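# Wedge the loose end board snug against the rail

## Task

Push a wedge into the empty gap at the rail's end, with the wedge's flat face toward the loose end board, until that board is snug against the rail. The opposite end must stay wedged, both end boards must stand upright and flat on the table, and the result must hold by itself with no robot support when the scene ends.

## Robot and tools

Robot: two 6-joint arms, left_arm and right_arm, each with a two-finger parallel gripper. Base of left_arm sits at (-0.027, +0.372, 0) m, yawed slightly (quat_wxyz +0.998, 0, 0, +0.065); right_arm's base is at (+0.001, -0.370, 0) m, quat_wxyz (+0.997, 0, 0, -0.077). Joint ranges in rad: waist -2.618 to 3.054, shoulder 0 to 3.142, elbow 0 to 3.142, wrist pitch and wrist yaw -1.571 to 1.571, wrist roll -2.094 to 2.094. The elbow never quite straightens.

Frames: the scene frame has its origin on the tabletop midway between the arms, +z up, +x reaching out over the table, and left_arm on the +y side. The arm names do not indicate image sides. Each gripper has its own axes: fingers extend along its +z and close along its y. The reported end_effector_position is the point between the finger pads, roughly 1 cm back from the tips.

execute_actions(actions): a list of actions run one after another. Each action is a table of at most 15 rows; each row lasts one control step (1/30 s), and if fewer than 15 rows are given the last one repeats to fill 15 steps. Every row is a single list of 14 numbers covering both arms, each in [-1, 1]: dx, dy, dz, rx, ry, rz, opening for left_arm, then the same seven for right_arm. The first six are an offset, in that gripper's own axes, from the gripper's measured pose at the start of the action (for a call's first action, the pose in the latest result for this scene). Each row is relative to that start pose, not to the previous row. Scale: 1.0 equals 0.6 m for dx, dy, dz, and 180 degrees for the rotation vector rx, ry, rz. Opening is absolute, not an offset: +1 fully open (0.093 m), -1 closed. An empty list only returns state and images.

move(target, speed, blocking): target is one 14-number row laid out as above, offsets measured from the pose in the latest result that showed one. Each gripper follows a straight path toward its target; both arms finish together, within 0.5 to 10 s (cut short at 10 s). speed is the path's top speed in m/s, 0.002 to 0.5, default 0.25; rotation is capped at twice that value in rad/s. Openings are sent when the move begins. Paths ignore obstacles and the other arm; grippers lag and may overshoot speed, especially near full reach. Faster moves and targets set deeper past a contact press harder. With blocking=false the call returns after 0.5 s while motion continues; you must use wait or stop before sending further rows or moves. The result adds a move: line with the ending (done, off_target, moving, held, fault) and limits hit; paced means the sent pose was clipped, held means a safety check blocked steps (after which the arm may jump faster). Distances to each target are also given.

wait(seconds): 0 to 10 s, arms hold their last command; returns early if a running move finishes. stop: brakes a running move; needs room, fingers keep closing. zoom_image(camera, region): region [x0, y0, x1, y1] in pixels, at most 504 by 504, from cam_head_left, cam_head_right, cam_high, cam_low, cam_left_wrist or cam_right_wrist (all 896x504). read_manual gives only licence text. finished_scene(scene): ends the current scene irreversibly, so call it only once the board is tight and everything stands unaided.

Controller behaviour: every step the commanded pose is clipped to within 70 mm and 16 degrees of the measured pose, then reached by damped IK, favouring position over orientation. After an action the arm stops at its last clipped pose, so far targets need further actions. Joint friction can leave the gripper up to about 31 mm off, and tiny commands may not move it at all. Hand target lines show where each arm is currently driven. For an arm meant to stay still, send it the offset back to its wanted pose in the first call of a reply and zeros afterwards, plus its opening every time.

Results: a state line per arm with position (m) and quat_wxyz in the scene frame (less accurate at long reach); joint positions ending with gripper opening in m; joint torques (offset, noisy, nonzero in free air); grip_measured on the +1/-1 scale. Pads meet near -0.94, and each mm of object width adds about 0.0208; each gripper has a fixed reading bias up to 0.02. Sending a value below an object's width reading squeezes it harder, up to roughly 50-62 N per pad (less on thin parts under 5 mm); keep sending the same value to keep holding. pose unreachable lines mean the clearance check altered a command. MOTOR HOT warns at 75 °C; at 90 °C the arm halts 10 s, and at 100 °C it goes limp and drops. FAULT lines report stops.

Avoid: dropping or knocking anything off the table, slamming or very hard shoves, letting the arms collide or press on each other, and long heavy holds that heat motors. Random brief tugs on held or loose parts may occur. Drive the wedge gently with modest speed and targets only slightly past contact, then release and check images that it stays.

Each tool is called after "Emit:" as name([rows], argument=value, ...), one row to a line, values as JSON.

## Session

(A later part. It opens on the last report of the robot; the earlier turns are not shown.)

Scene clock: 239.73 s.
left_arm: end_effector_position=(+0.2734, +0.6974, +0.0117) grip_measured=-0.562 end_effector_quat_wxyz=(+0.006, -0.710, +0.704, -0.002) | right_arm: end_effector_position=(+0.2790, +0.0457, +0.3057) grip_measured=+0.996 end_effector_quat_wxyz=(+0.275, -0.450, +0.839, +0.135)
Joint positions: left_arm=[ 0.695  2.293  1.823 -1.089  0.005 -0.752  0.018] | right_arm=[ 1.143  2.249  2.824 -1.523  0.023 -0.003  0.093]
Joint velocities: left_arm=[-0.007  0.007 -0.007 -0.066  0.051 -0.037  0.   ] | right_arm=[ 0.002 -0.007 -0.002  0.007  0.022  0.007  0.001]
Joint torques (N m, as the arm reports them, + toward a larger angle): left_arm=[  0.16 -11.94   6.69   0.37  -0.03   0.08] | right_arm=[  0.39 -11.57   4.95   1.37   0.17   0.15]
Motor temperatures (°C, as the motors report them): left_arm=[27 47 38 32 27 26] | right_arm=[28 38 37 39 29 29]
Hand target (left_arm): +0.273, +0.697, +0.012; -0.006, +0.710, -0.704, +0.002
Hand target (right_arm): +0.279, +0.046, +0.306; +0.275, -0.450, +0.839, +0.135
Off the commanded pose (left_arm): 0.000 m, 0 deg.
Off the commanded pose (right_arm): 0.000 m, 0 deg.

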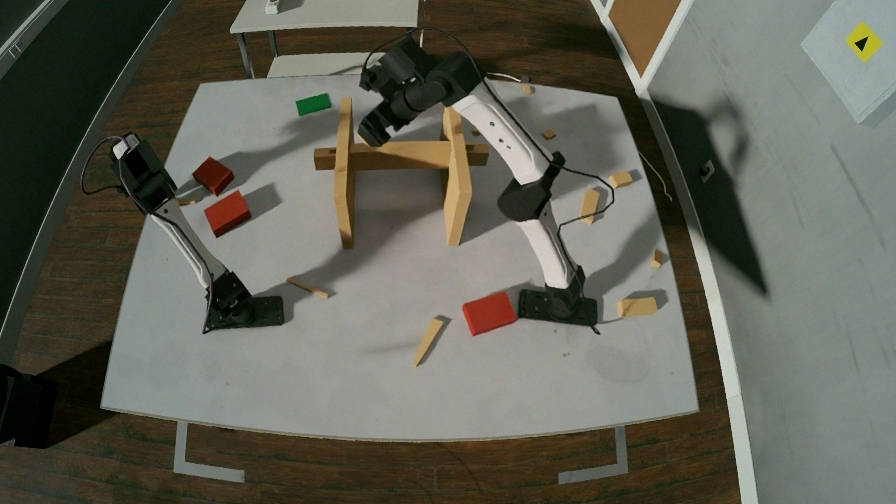

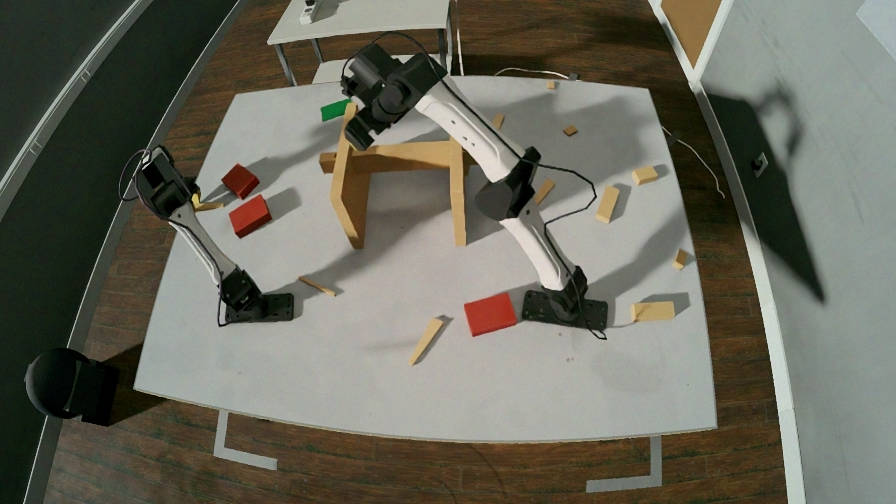

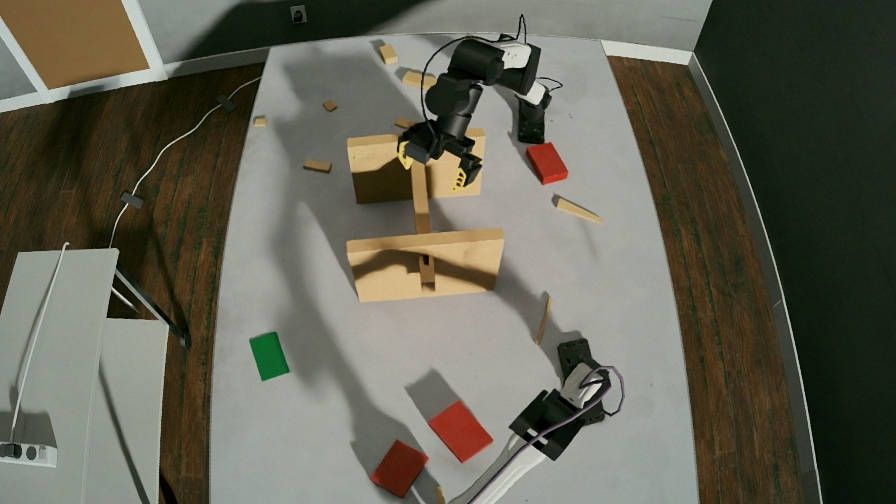

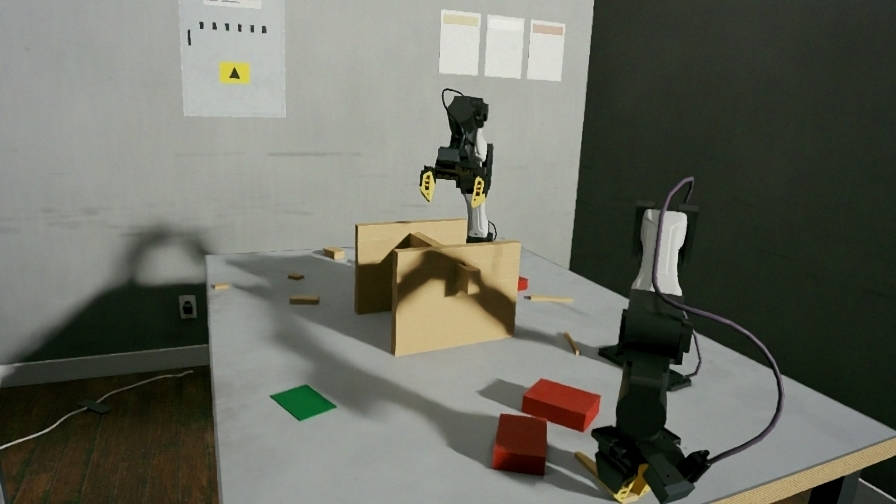

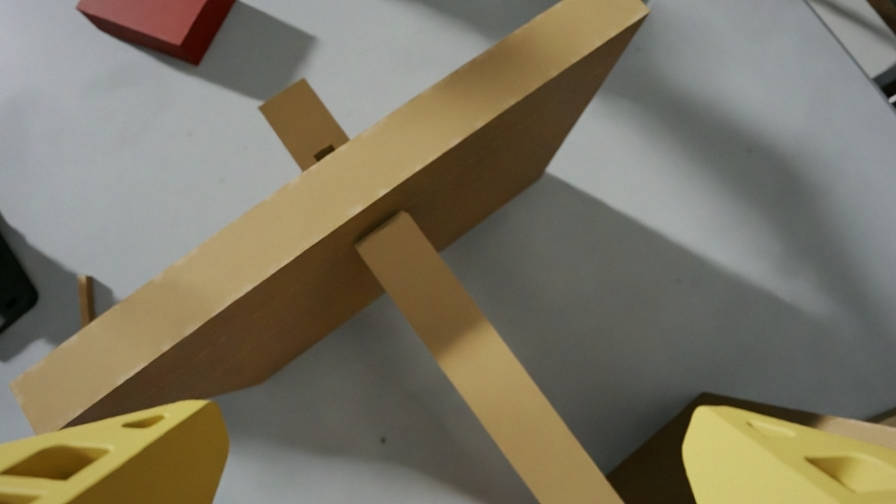

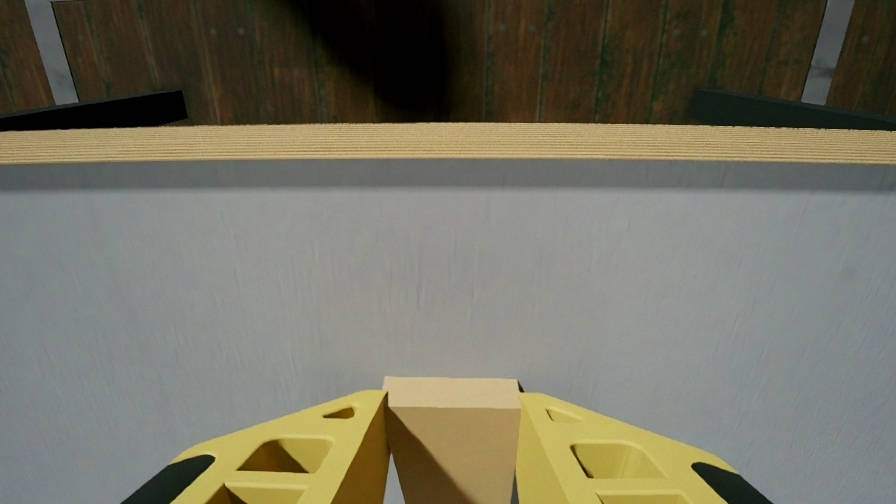

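Emit:
move(target=[0.167, 0, -0.25, 0, 0, 0, -0.58, 0.4872, -0.2212, -0.2910, 0.1349, -0.0207, 0.1840, 1], speed=0.15)

Scene clock: 257.67 s.
left_arm: end_effector_position=(+0.2698, +0.5956, +0.1450) grip_measured=-0.562 end_effector_quat_wxyz=(-0.011, -0.711, +0.703, -0.001) | right_arm: end_effector_position=(+0.2060, -0.3054, +0.2792) grip_measured=+0.996 end_effector_quat_wxyz=(+0.350, -0.120, +0.928, +0.052)
Joint positions: left_arm=[ 0.515  1.987  1.876 -1.48   0.004 -0.935  0.018] | right_arm=[ 0.492  0.867  1.246 -1.228  0.041  0.066  0.093]
Joint velocities: left_arm=[-0.022  0.027 -0.012 -0.051  0.051 -0.022  0.   ] | right_arm=[-0.022  0.002  0.012 -0.007  0.007 -0.051 -0.001]
Joint torques (N m, as the arm reports them, + toward a larger angle): left_arm=[ -0.54 -11.26   8.35   0.18  -0.08   0.01] | right_arm=[-0.73 -1.61  4.33  1.42  0.05  0.09]
Motor temperatures (°C, as the motors report them): left_arm=[27 51 38 32 27 26] | right_arm=[28 39 36 39 29 29]
Hand target (left_arm): +0.272, +0.594, +0.158; -0.005, +0.710, -0.704, -0.000
Hand target (right_arm): +0.202, -0.307, +0.273; +0.341, -0.120, +0.931, +0.053
Off the commanded pose (left_arm): 0.016 m, 2 deg.
Off the commanded pose (right_arm): 0.008 m, 2 deg.
move: off_target (left_arm)

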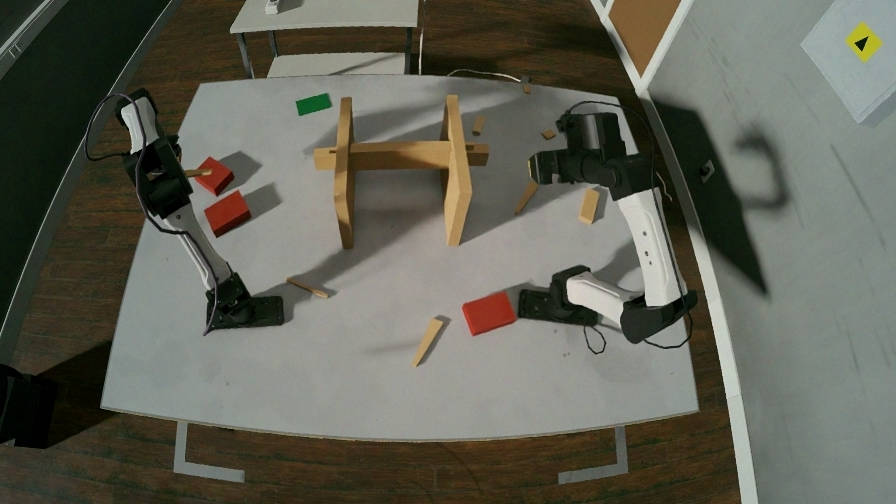

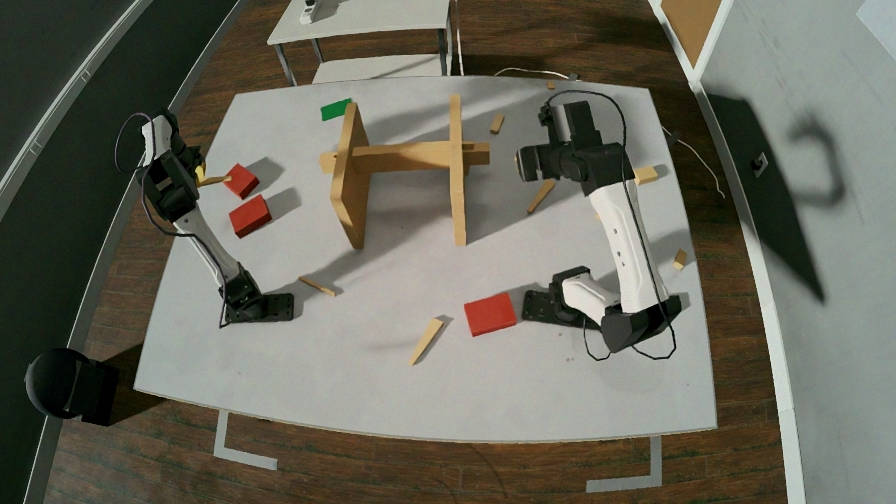

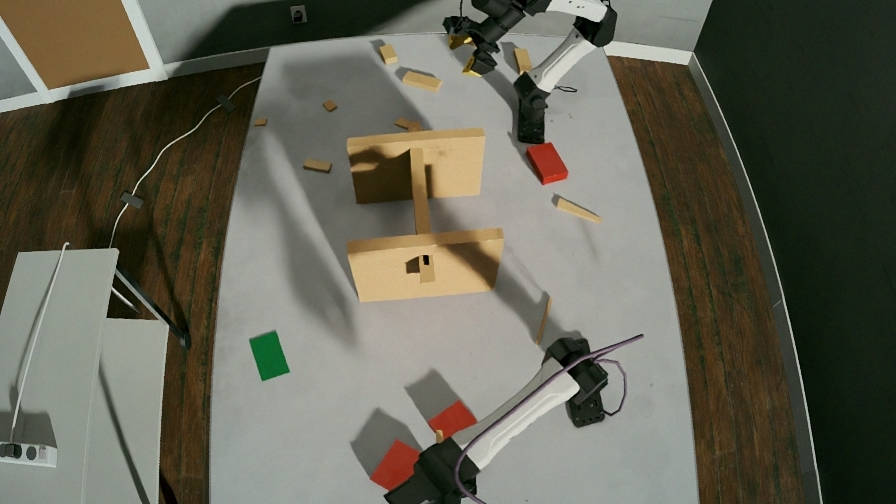

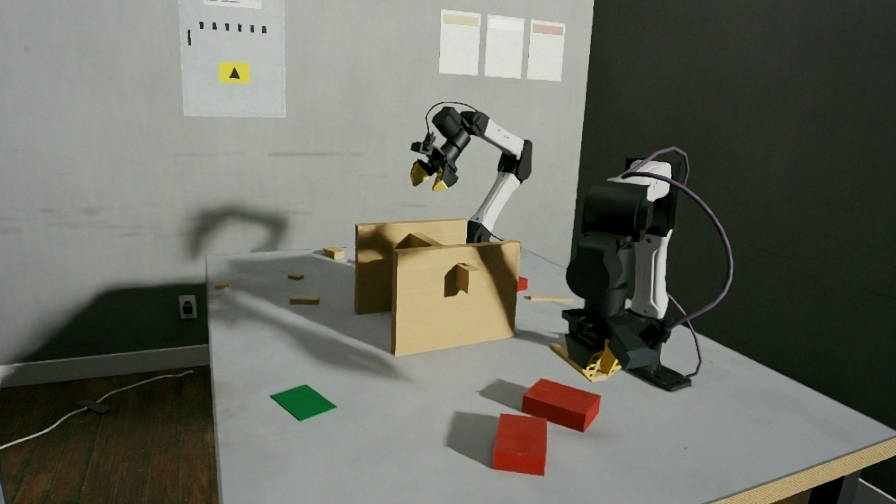

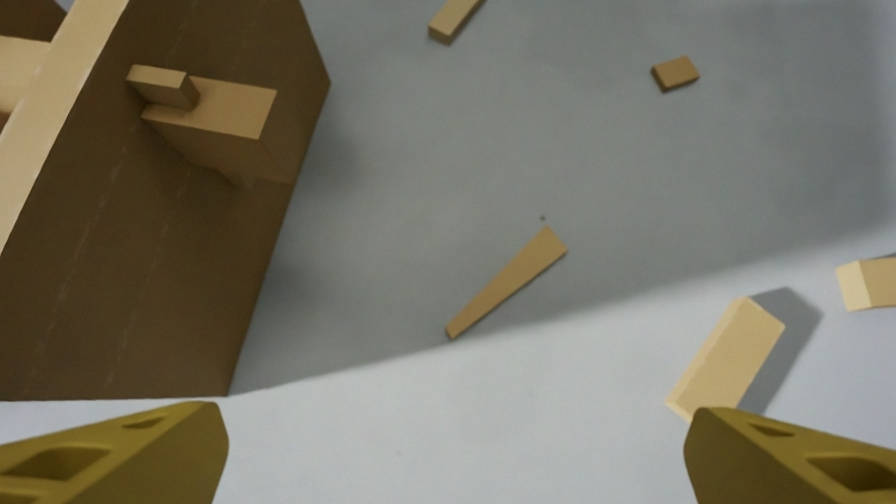

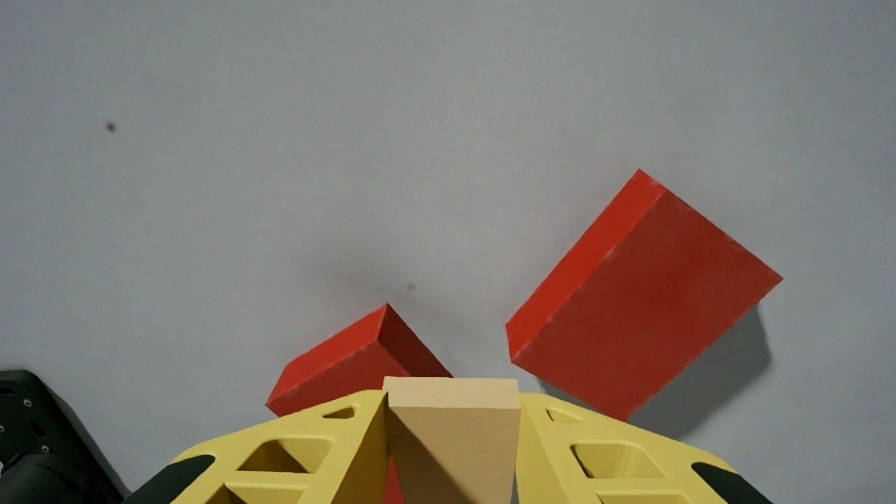

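Emit:
move(target=[0.5643, -0.0067, -0.2822, 0.3721, -0.4008, 0.3727, -0.58, 0, 0, 0, 0, 0, 0, 1], speed=0.3)

Scene clock: 282.90 s.
left_arm: end_effector_position=(+0.2820, +0.2633, +0.3089) grip_measured=-0.562 end_effector_quat_wxyz=(+0.703, -0.010, +0.710, +0.042) | right_arm: end_effector_position=(+0.2059, -0.3051, +0.2792) grip_measured=+0.996 end_effector_quat_wxyz=(+0.349, -0.121, +0.928, +0.053)
Joint positions: left_arm=[-0.84   0.923  0.632  0.279 -0.783  0.038  0.018] | right_arm=[ 0.492  0.867  1.246 -1.228  0.039  0.064  0.093]
Joint velocities: left_arm=[ 0.017 -0.007 -0.017  0.081 -0.037 -0.007 -0.   ] | right_arm=[ 0.027 -0.012  0.012 -0.037 -0.037  0.007  0.001]
Joint torques (N m, as the arm reports them, + toward a larger angle): left_arm=[-0.4  -0.98  7.13  2.15  0.06  0.14] | right_arm=[ 0.41 -0.61  5.82  1.49  0.19  0.17]
Motor temperatures (°C, as the motors report them): left_arm=[27 51 40 33 27 26] | right_arm=[28 35 36 40 29 29]
Hand target (left_arm): +0.283, +0.258, +0.305; +0.704, -0.002, +0.709, +0.040
Hand target (right_arm): +0.206, -0.305, +0.279; +0.350, -0.120, +0.928, +0.052
Off the commanded pose (left_arm): 0.011 m, 3 deg.
Off the commanded pose (right_arm): 0.000 m, 0 deg.
move: off_target (left_arm)

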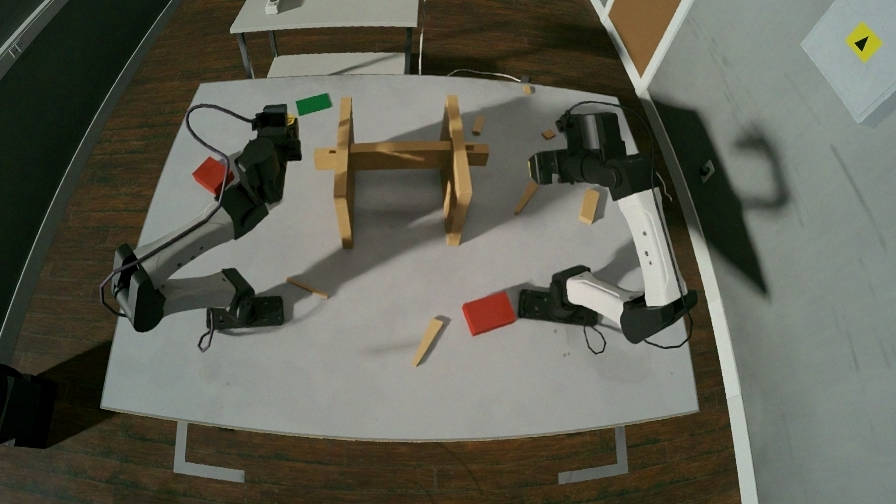

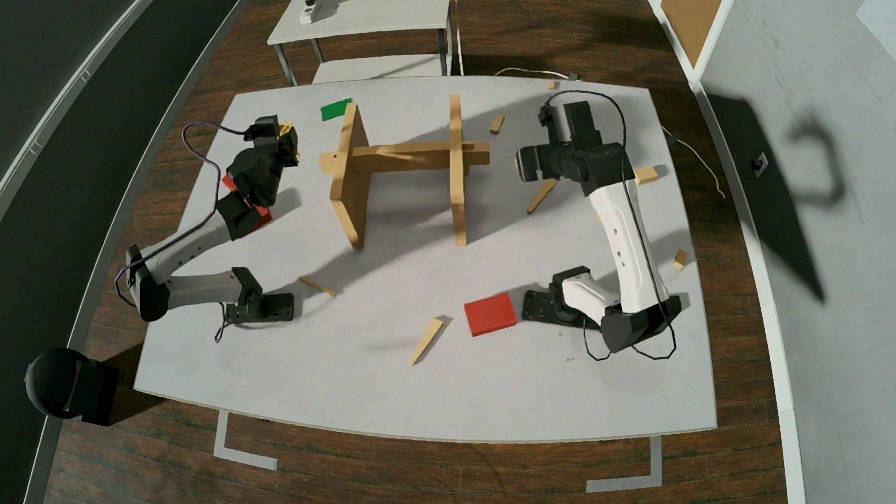

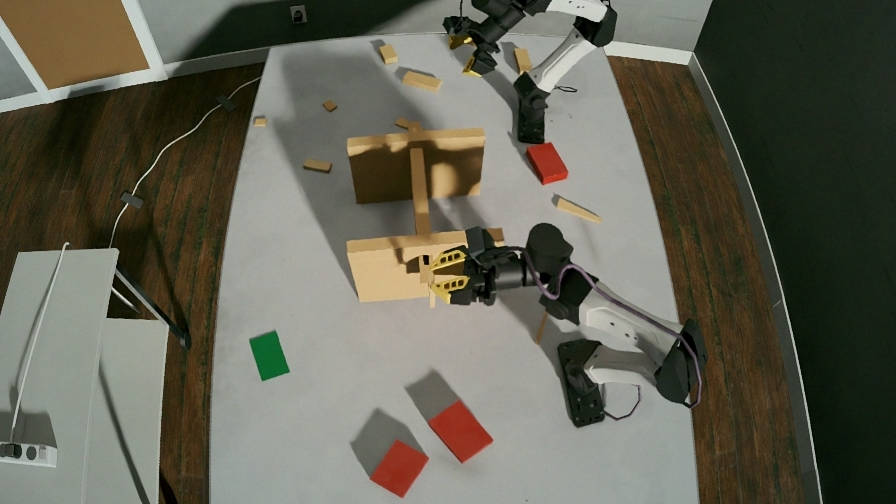

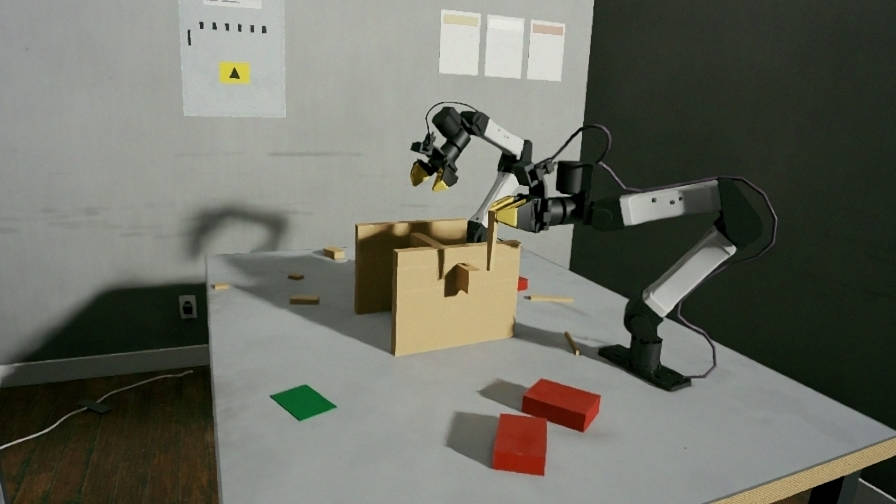

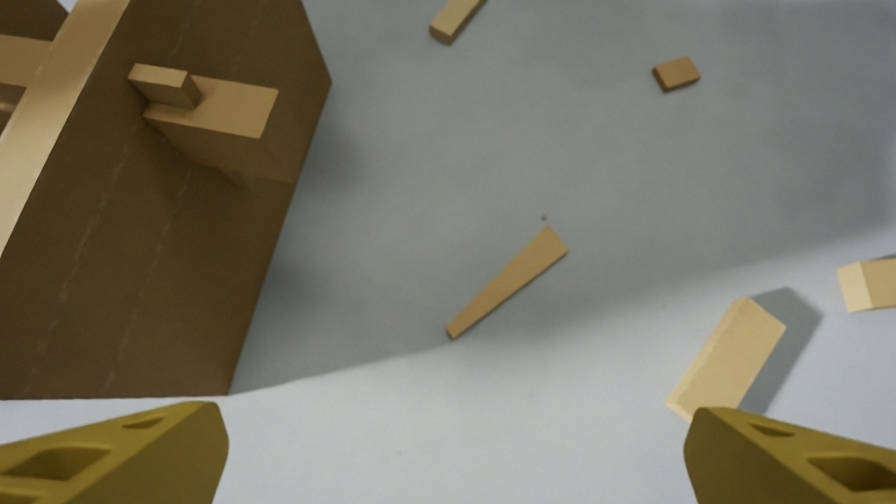

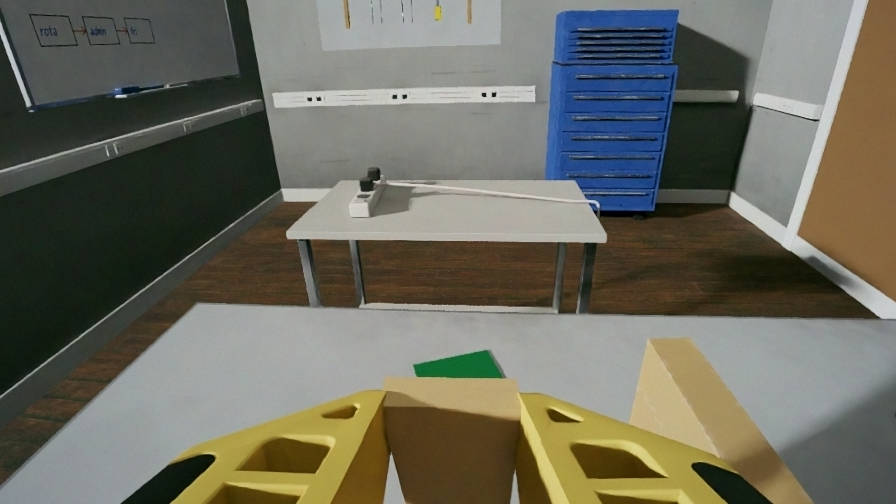

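Emit:
zoom_image(camera="cam_high", region=[370, 210, 520, 320])

Emit:
zoom_image(camera="cam_low", region=[420, 180, 570, 310])

Region (370, 210, 520, 320) of cam_high's 896x504 image, scaled by 3.360, with more detail than that image has; it fills the top 370 rows of this view, and the rest is white.

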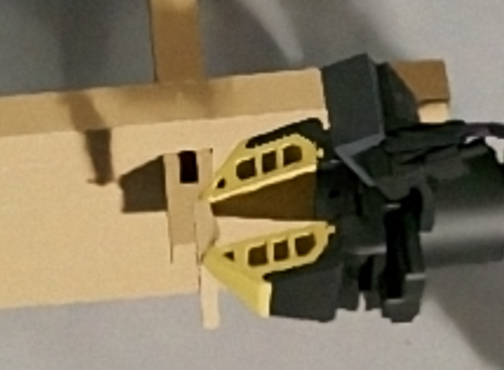

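Region (420, 180, 570, 310) of cam_low's 896x504 image, scaled by 3.360, with more detail than that image has; it fills the top 437 rows of this view, and the rest is white.

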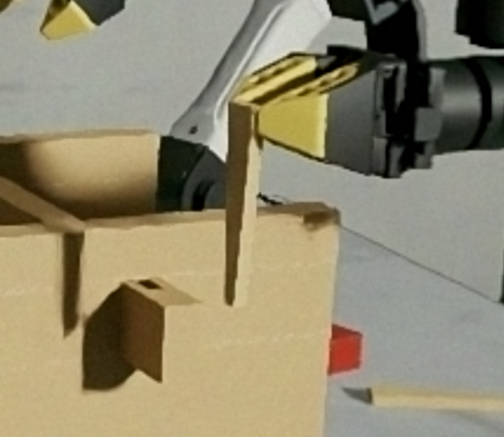

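Emit:
move(target=[-0.0127, -0.1647, 0.0113, 0.0012, -0.0027, -0.025, -0.58, 0, 0, 0, 0, 0, 0, 1], speed=0.08)

Emit:
zoom_image(camera="cam_high", region=[370, 190, 520, 300])

Emit:
zoom_image(camera="cam_low", region=[400, 180, 550, 310])

Scene clock: 331.43 s.
left_arm: end_effector_position=(+0.2972, +0.1715, +0.3047) grip_measured=-0.562 end_effector_quat_wxyz=(+0.701, -0.022, +0.713, +0.030) | right_arm: end_effector_position=(+0.2059, -0.3051, +0.2792) grip_measured=+0.996 end_effector_quat_wxyz=(+0.349, -0.121, +0.928, +0.053)
Joint positions: left_arm=[-1.068  1.282  0.815  0.436 -1.01  -0.014  0.018] | right_arm=[ 0.492  0.867  1.246 -1.228  0.039  0.064  0.093]
Joint velocities: left_arm=[-0.002 -0.017 -0.017  0.037 -0.022  0.037  0.001] | right_arm=[ 0.007 -0.002  0.012 -0.095 -0.007 -0.051 -0.001]
Joint torques (N m, as the arm reports them, + toward a larger angle): left_arm=[-0.57 -3.55  9.97  1.97 -0.04  0.03] | right_arm=[ 0.41 -0.61  5.82  1.49  0.18  0.14]
Motor temperatures (°C, as the motors report them): left_arm=[27 38 40 40 27 26] | right_arm=[28 32 37 41 29 29]
Hand target (left_arm): +0.297, +0.166, +0.315; +0.709, -0.035, +0.705, +0.015
Hand target (right_arm): +0.206, -0.305, +0.279; +0.349, -0.121, +0.928, +0.053
Off the commanded pose (left_arm): 0.010 m, 3 deg.
Off the commanded pose (right_arm): 0.000 m, 0 deg.
move: off_target (left_arm)

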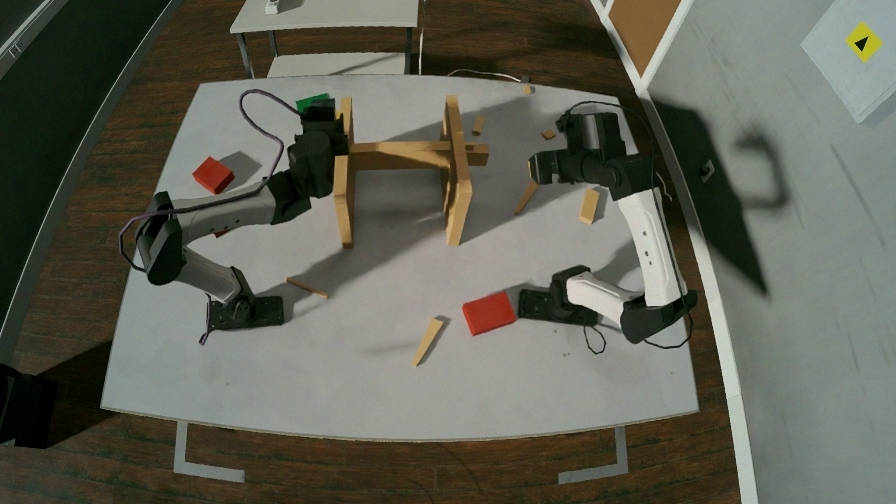

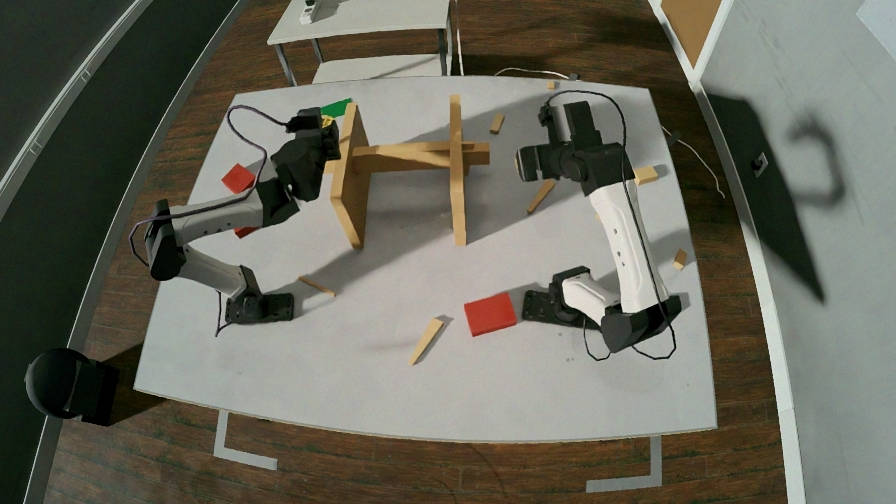

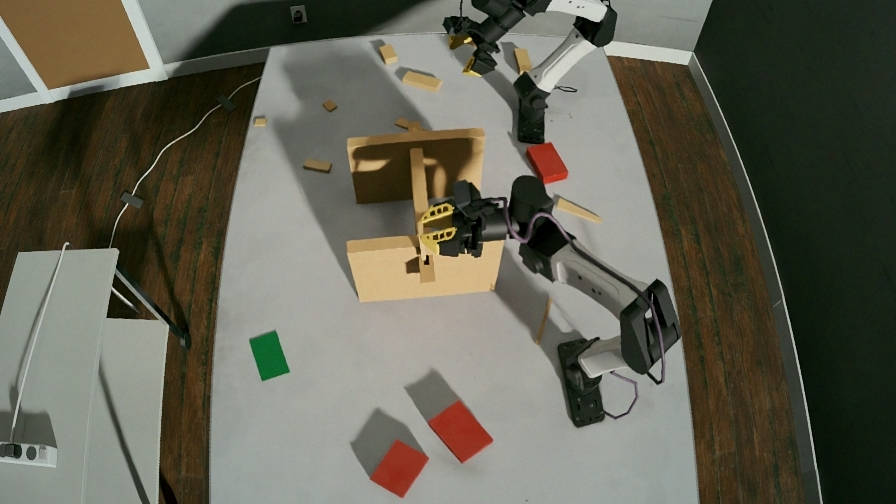

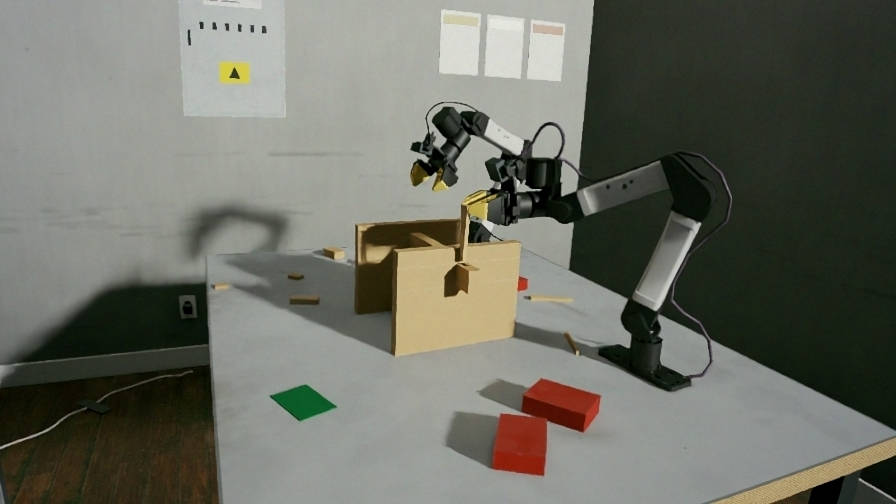

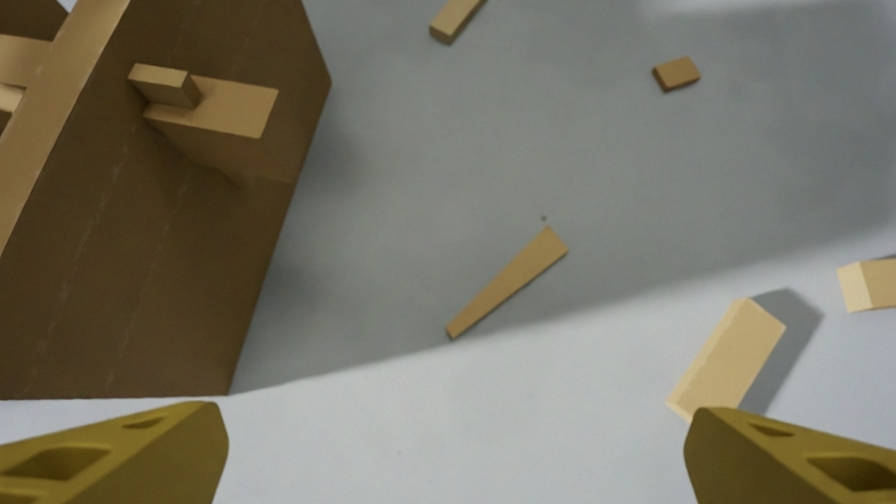

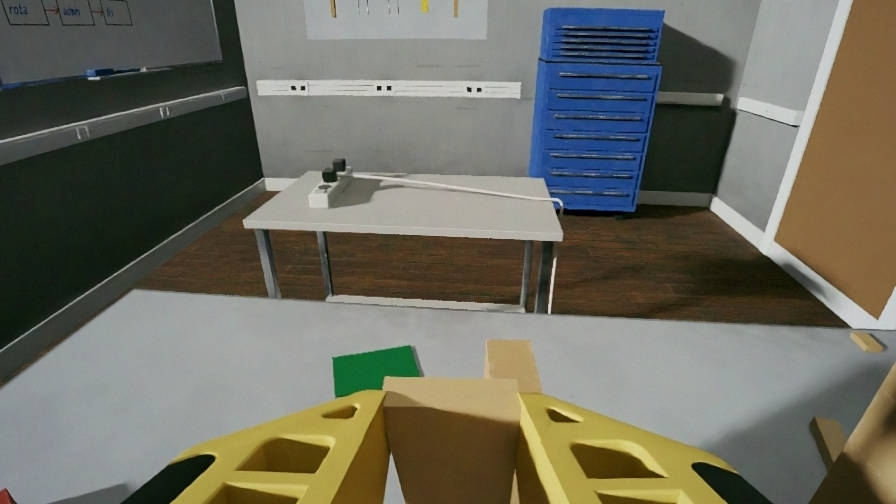

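Region (370, 190, 520, 300) of cam_high's 896x504 image, scaled by 3.360, with more detail than that image has; it fills the top 370 rows of this view, and the rest is white.

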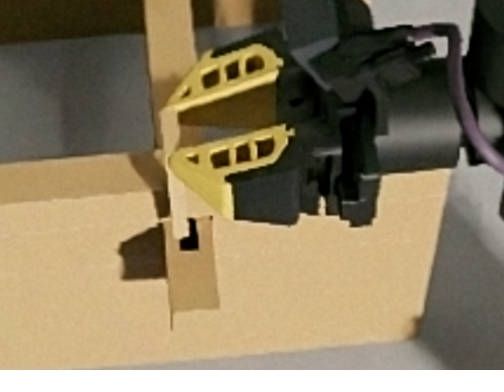

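Region (400, 180, 550, 310) of cam_low's 896x504 image, scaled by 3.360, with more detail than that image has; it fills the top 437 rows of this view, and the rest is white.

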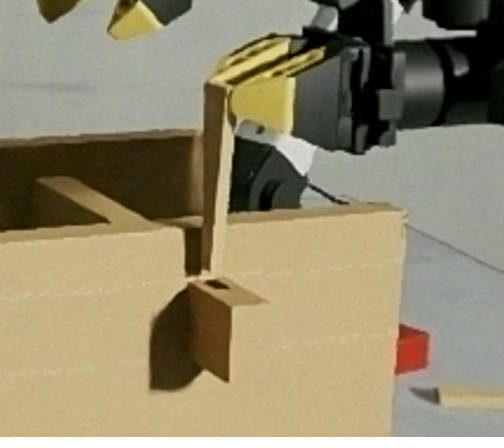

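Emit:
zoom_image(camera="cam_high", region=[400, 215, 460, 290])

Emit:
zoom_image(camera="cam_low", region=[440, 200, 500, 300])

Region (400, 215, 460, 290) of cam_high's 896x504 image, scaled by 6.720, with more detail than that image has; it fills the left 403 columns of this view, and the rest is white.

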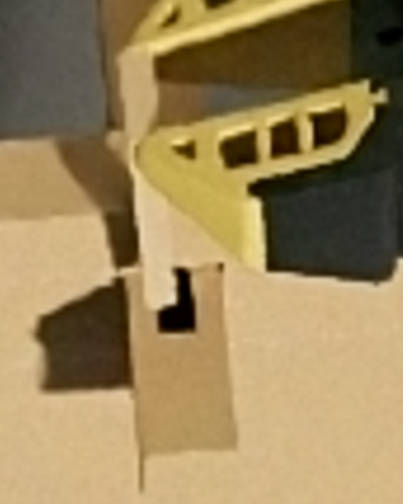

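Region (440, 200, 500, 300) of cam_low's 896x504 image, scaled by 5.040, with more detail than that image has; it fills the left 302 columns of this view, and the rest is white.

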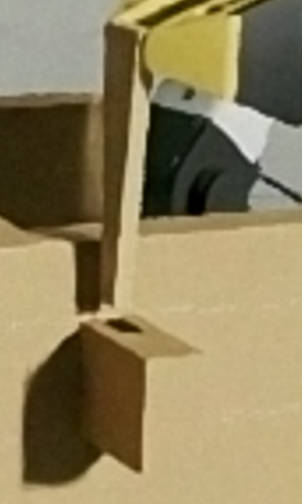

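Emit:
move(target=[0, -0.0133, -0.0117, 0, -0.008, -0.012, -0.58, 0, 0, 0, 0, 0, 0, 1], speed=0.02)

Emit:
zoom_image(camera="cam_high", region=[400, 215, 460, 290])

Emit:
zoom_image(camera="cam_low", region=[440, 200, 500, 300])

Scene clock: 374.93 s.
left_arm: end_effector_position=(+0.2920, +0.1697, +0.3137) grip_measured=-0.562 end_effector_quat_wxyz=(+0.711, -0.042, +0.701, +0.018) | right_arm: end_effector_position=(+0.2059, -0.3051, +0.2792) grip_measured=+0.996 end_effector_quat_wxyz=(+0.349, -0.121, +0.928, +0.053)
Joint positions: left_arm=[-1.091  1.282  0.815  0.492 -1.045 -0.014  0.018] | right_arm=[ 0.492  0.867  1.246 -1.228  0.039  0.064  0.093]
Joint velocities: left_arm=[-0.012 -0.007  0.002 -0.037  0.037  0.095  0.   ] | right_arm=[-0.007  0.017  0.002  0.007  0.007  0.066 -0.001]
Joint torques (N m, as the arm reports them, + toward a larger angle): left_arm=[-0.81 -2.65  6.74  1.96  0.03  0.15] | right_arm=[ 0.4  -0.61  5.81  1.49  0.18  0.14]
Motor temperatures (°C, as the motors report them): left_arm=[27 35 46 41 27 26] | right_arm=[28 31 37 42 29 29]
Hand target (left_arm): +0.291, +0.163, +0.305; +0.710, -0.035, +0.703, +0.017
Hand target (right_arm): +0.206, -0.305, +0.279; +0.349, -0.121, +0.928, +0.053
Off the commanded pose (left_arm): 0.011 m, 1 deg.
Off the commanded pose (right_arm): 0.000 m, 0 deg.
move: off_target (left_arm)

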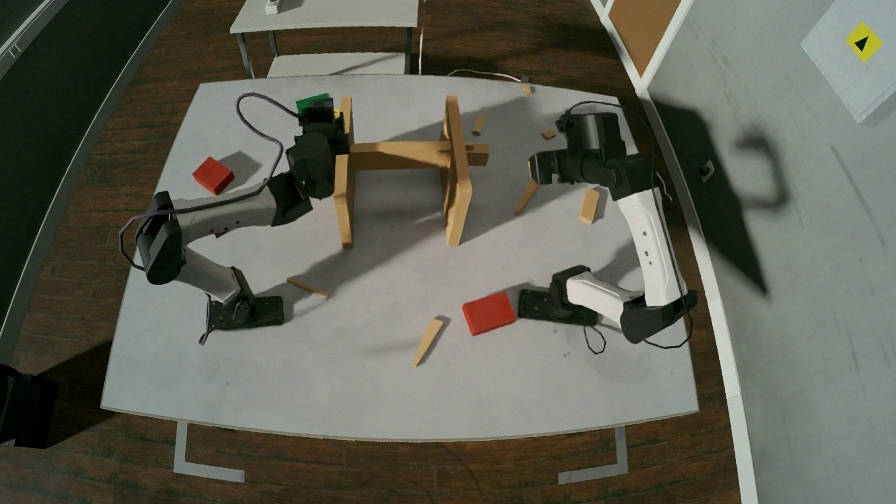

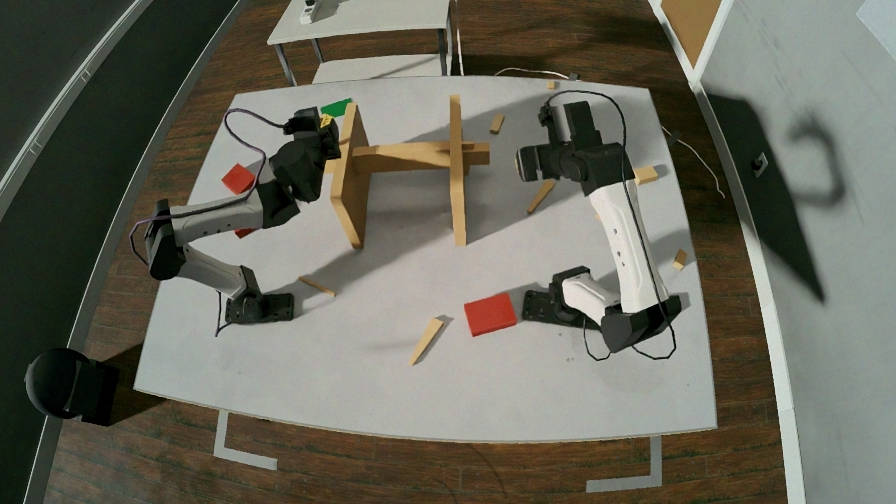

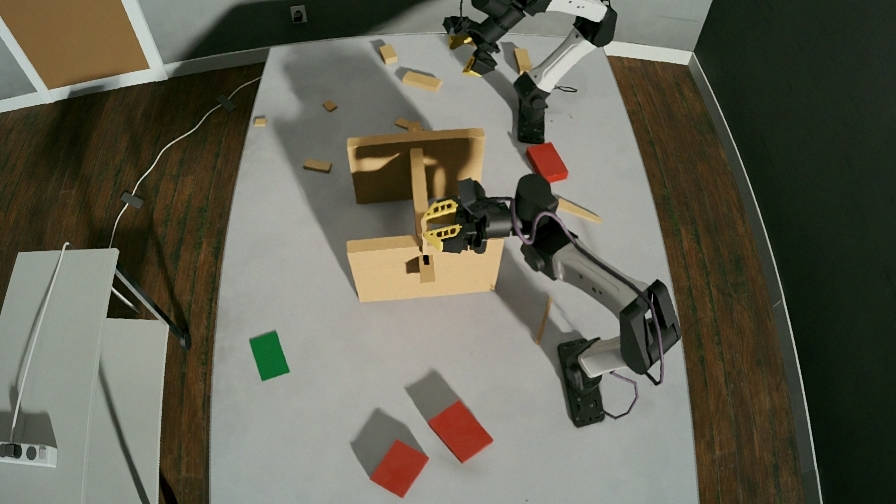

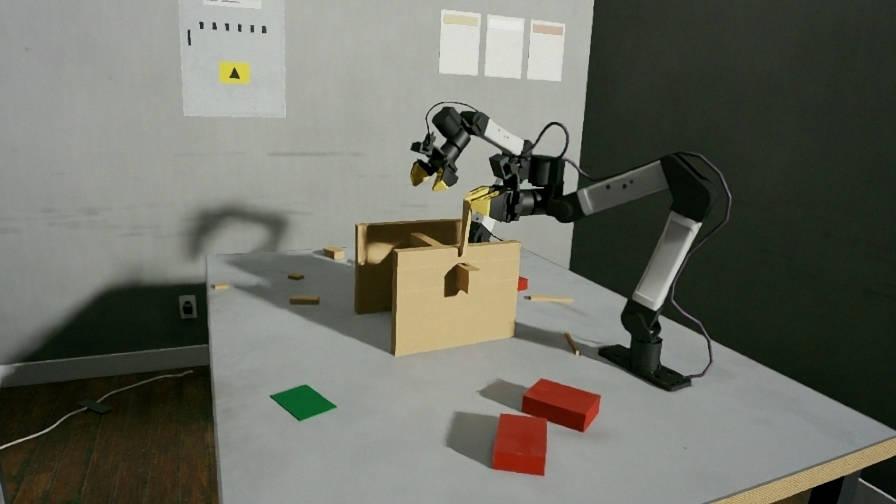

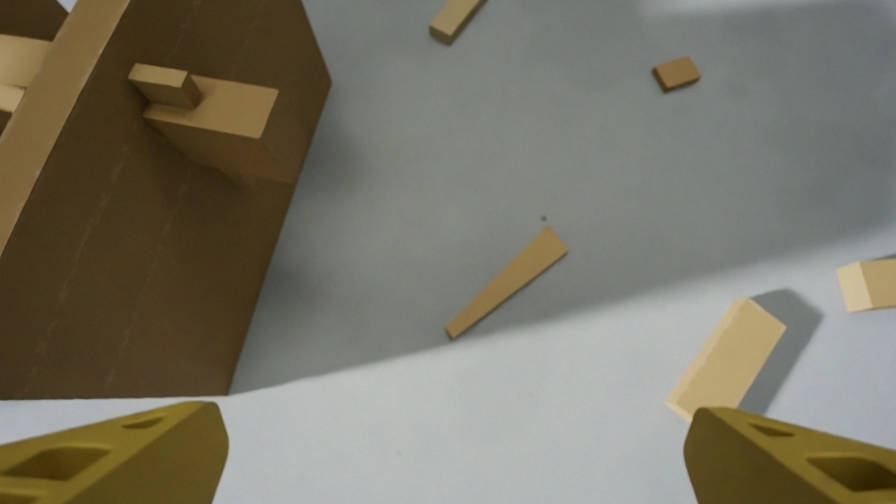

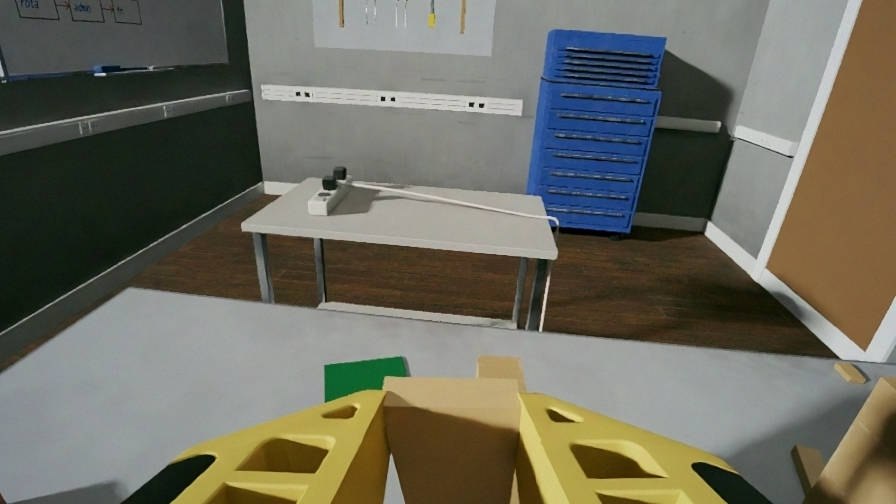

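Region (400, 215, 460, 290) of cam_high's 896x504 image, scaled by 6.720, with more detail than that image has; it fills the left 403 columns of this view, and the rest is white.

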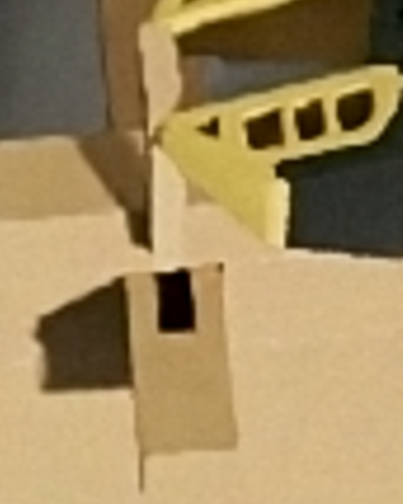

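Region (440, 200, 500, 300) of cam_low's 896x504 image, scaled by 5.040, with more detail than that image has; it fills the left 302 columns of this view, and the rest is white.

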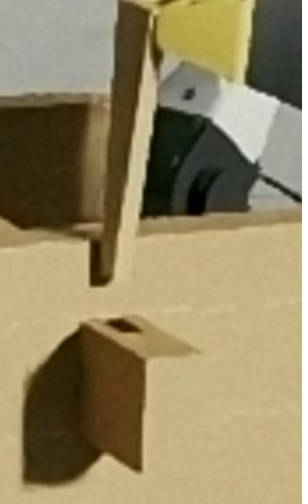

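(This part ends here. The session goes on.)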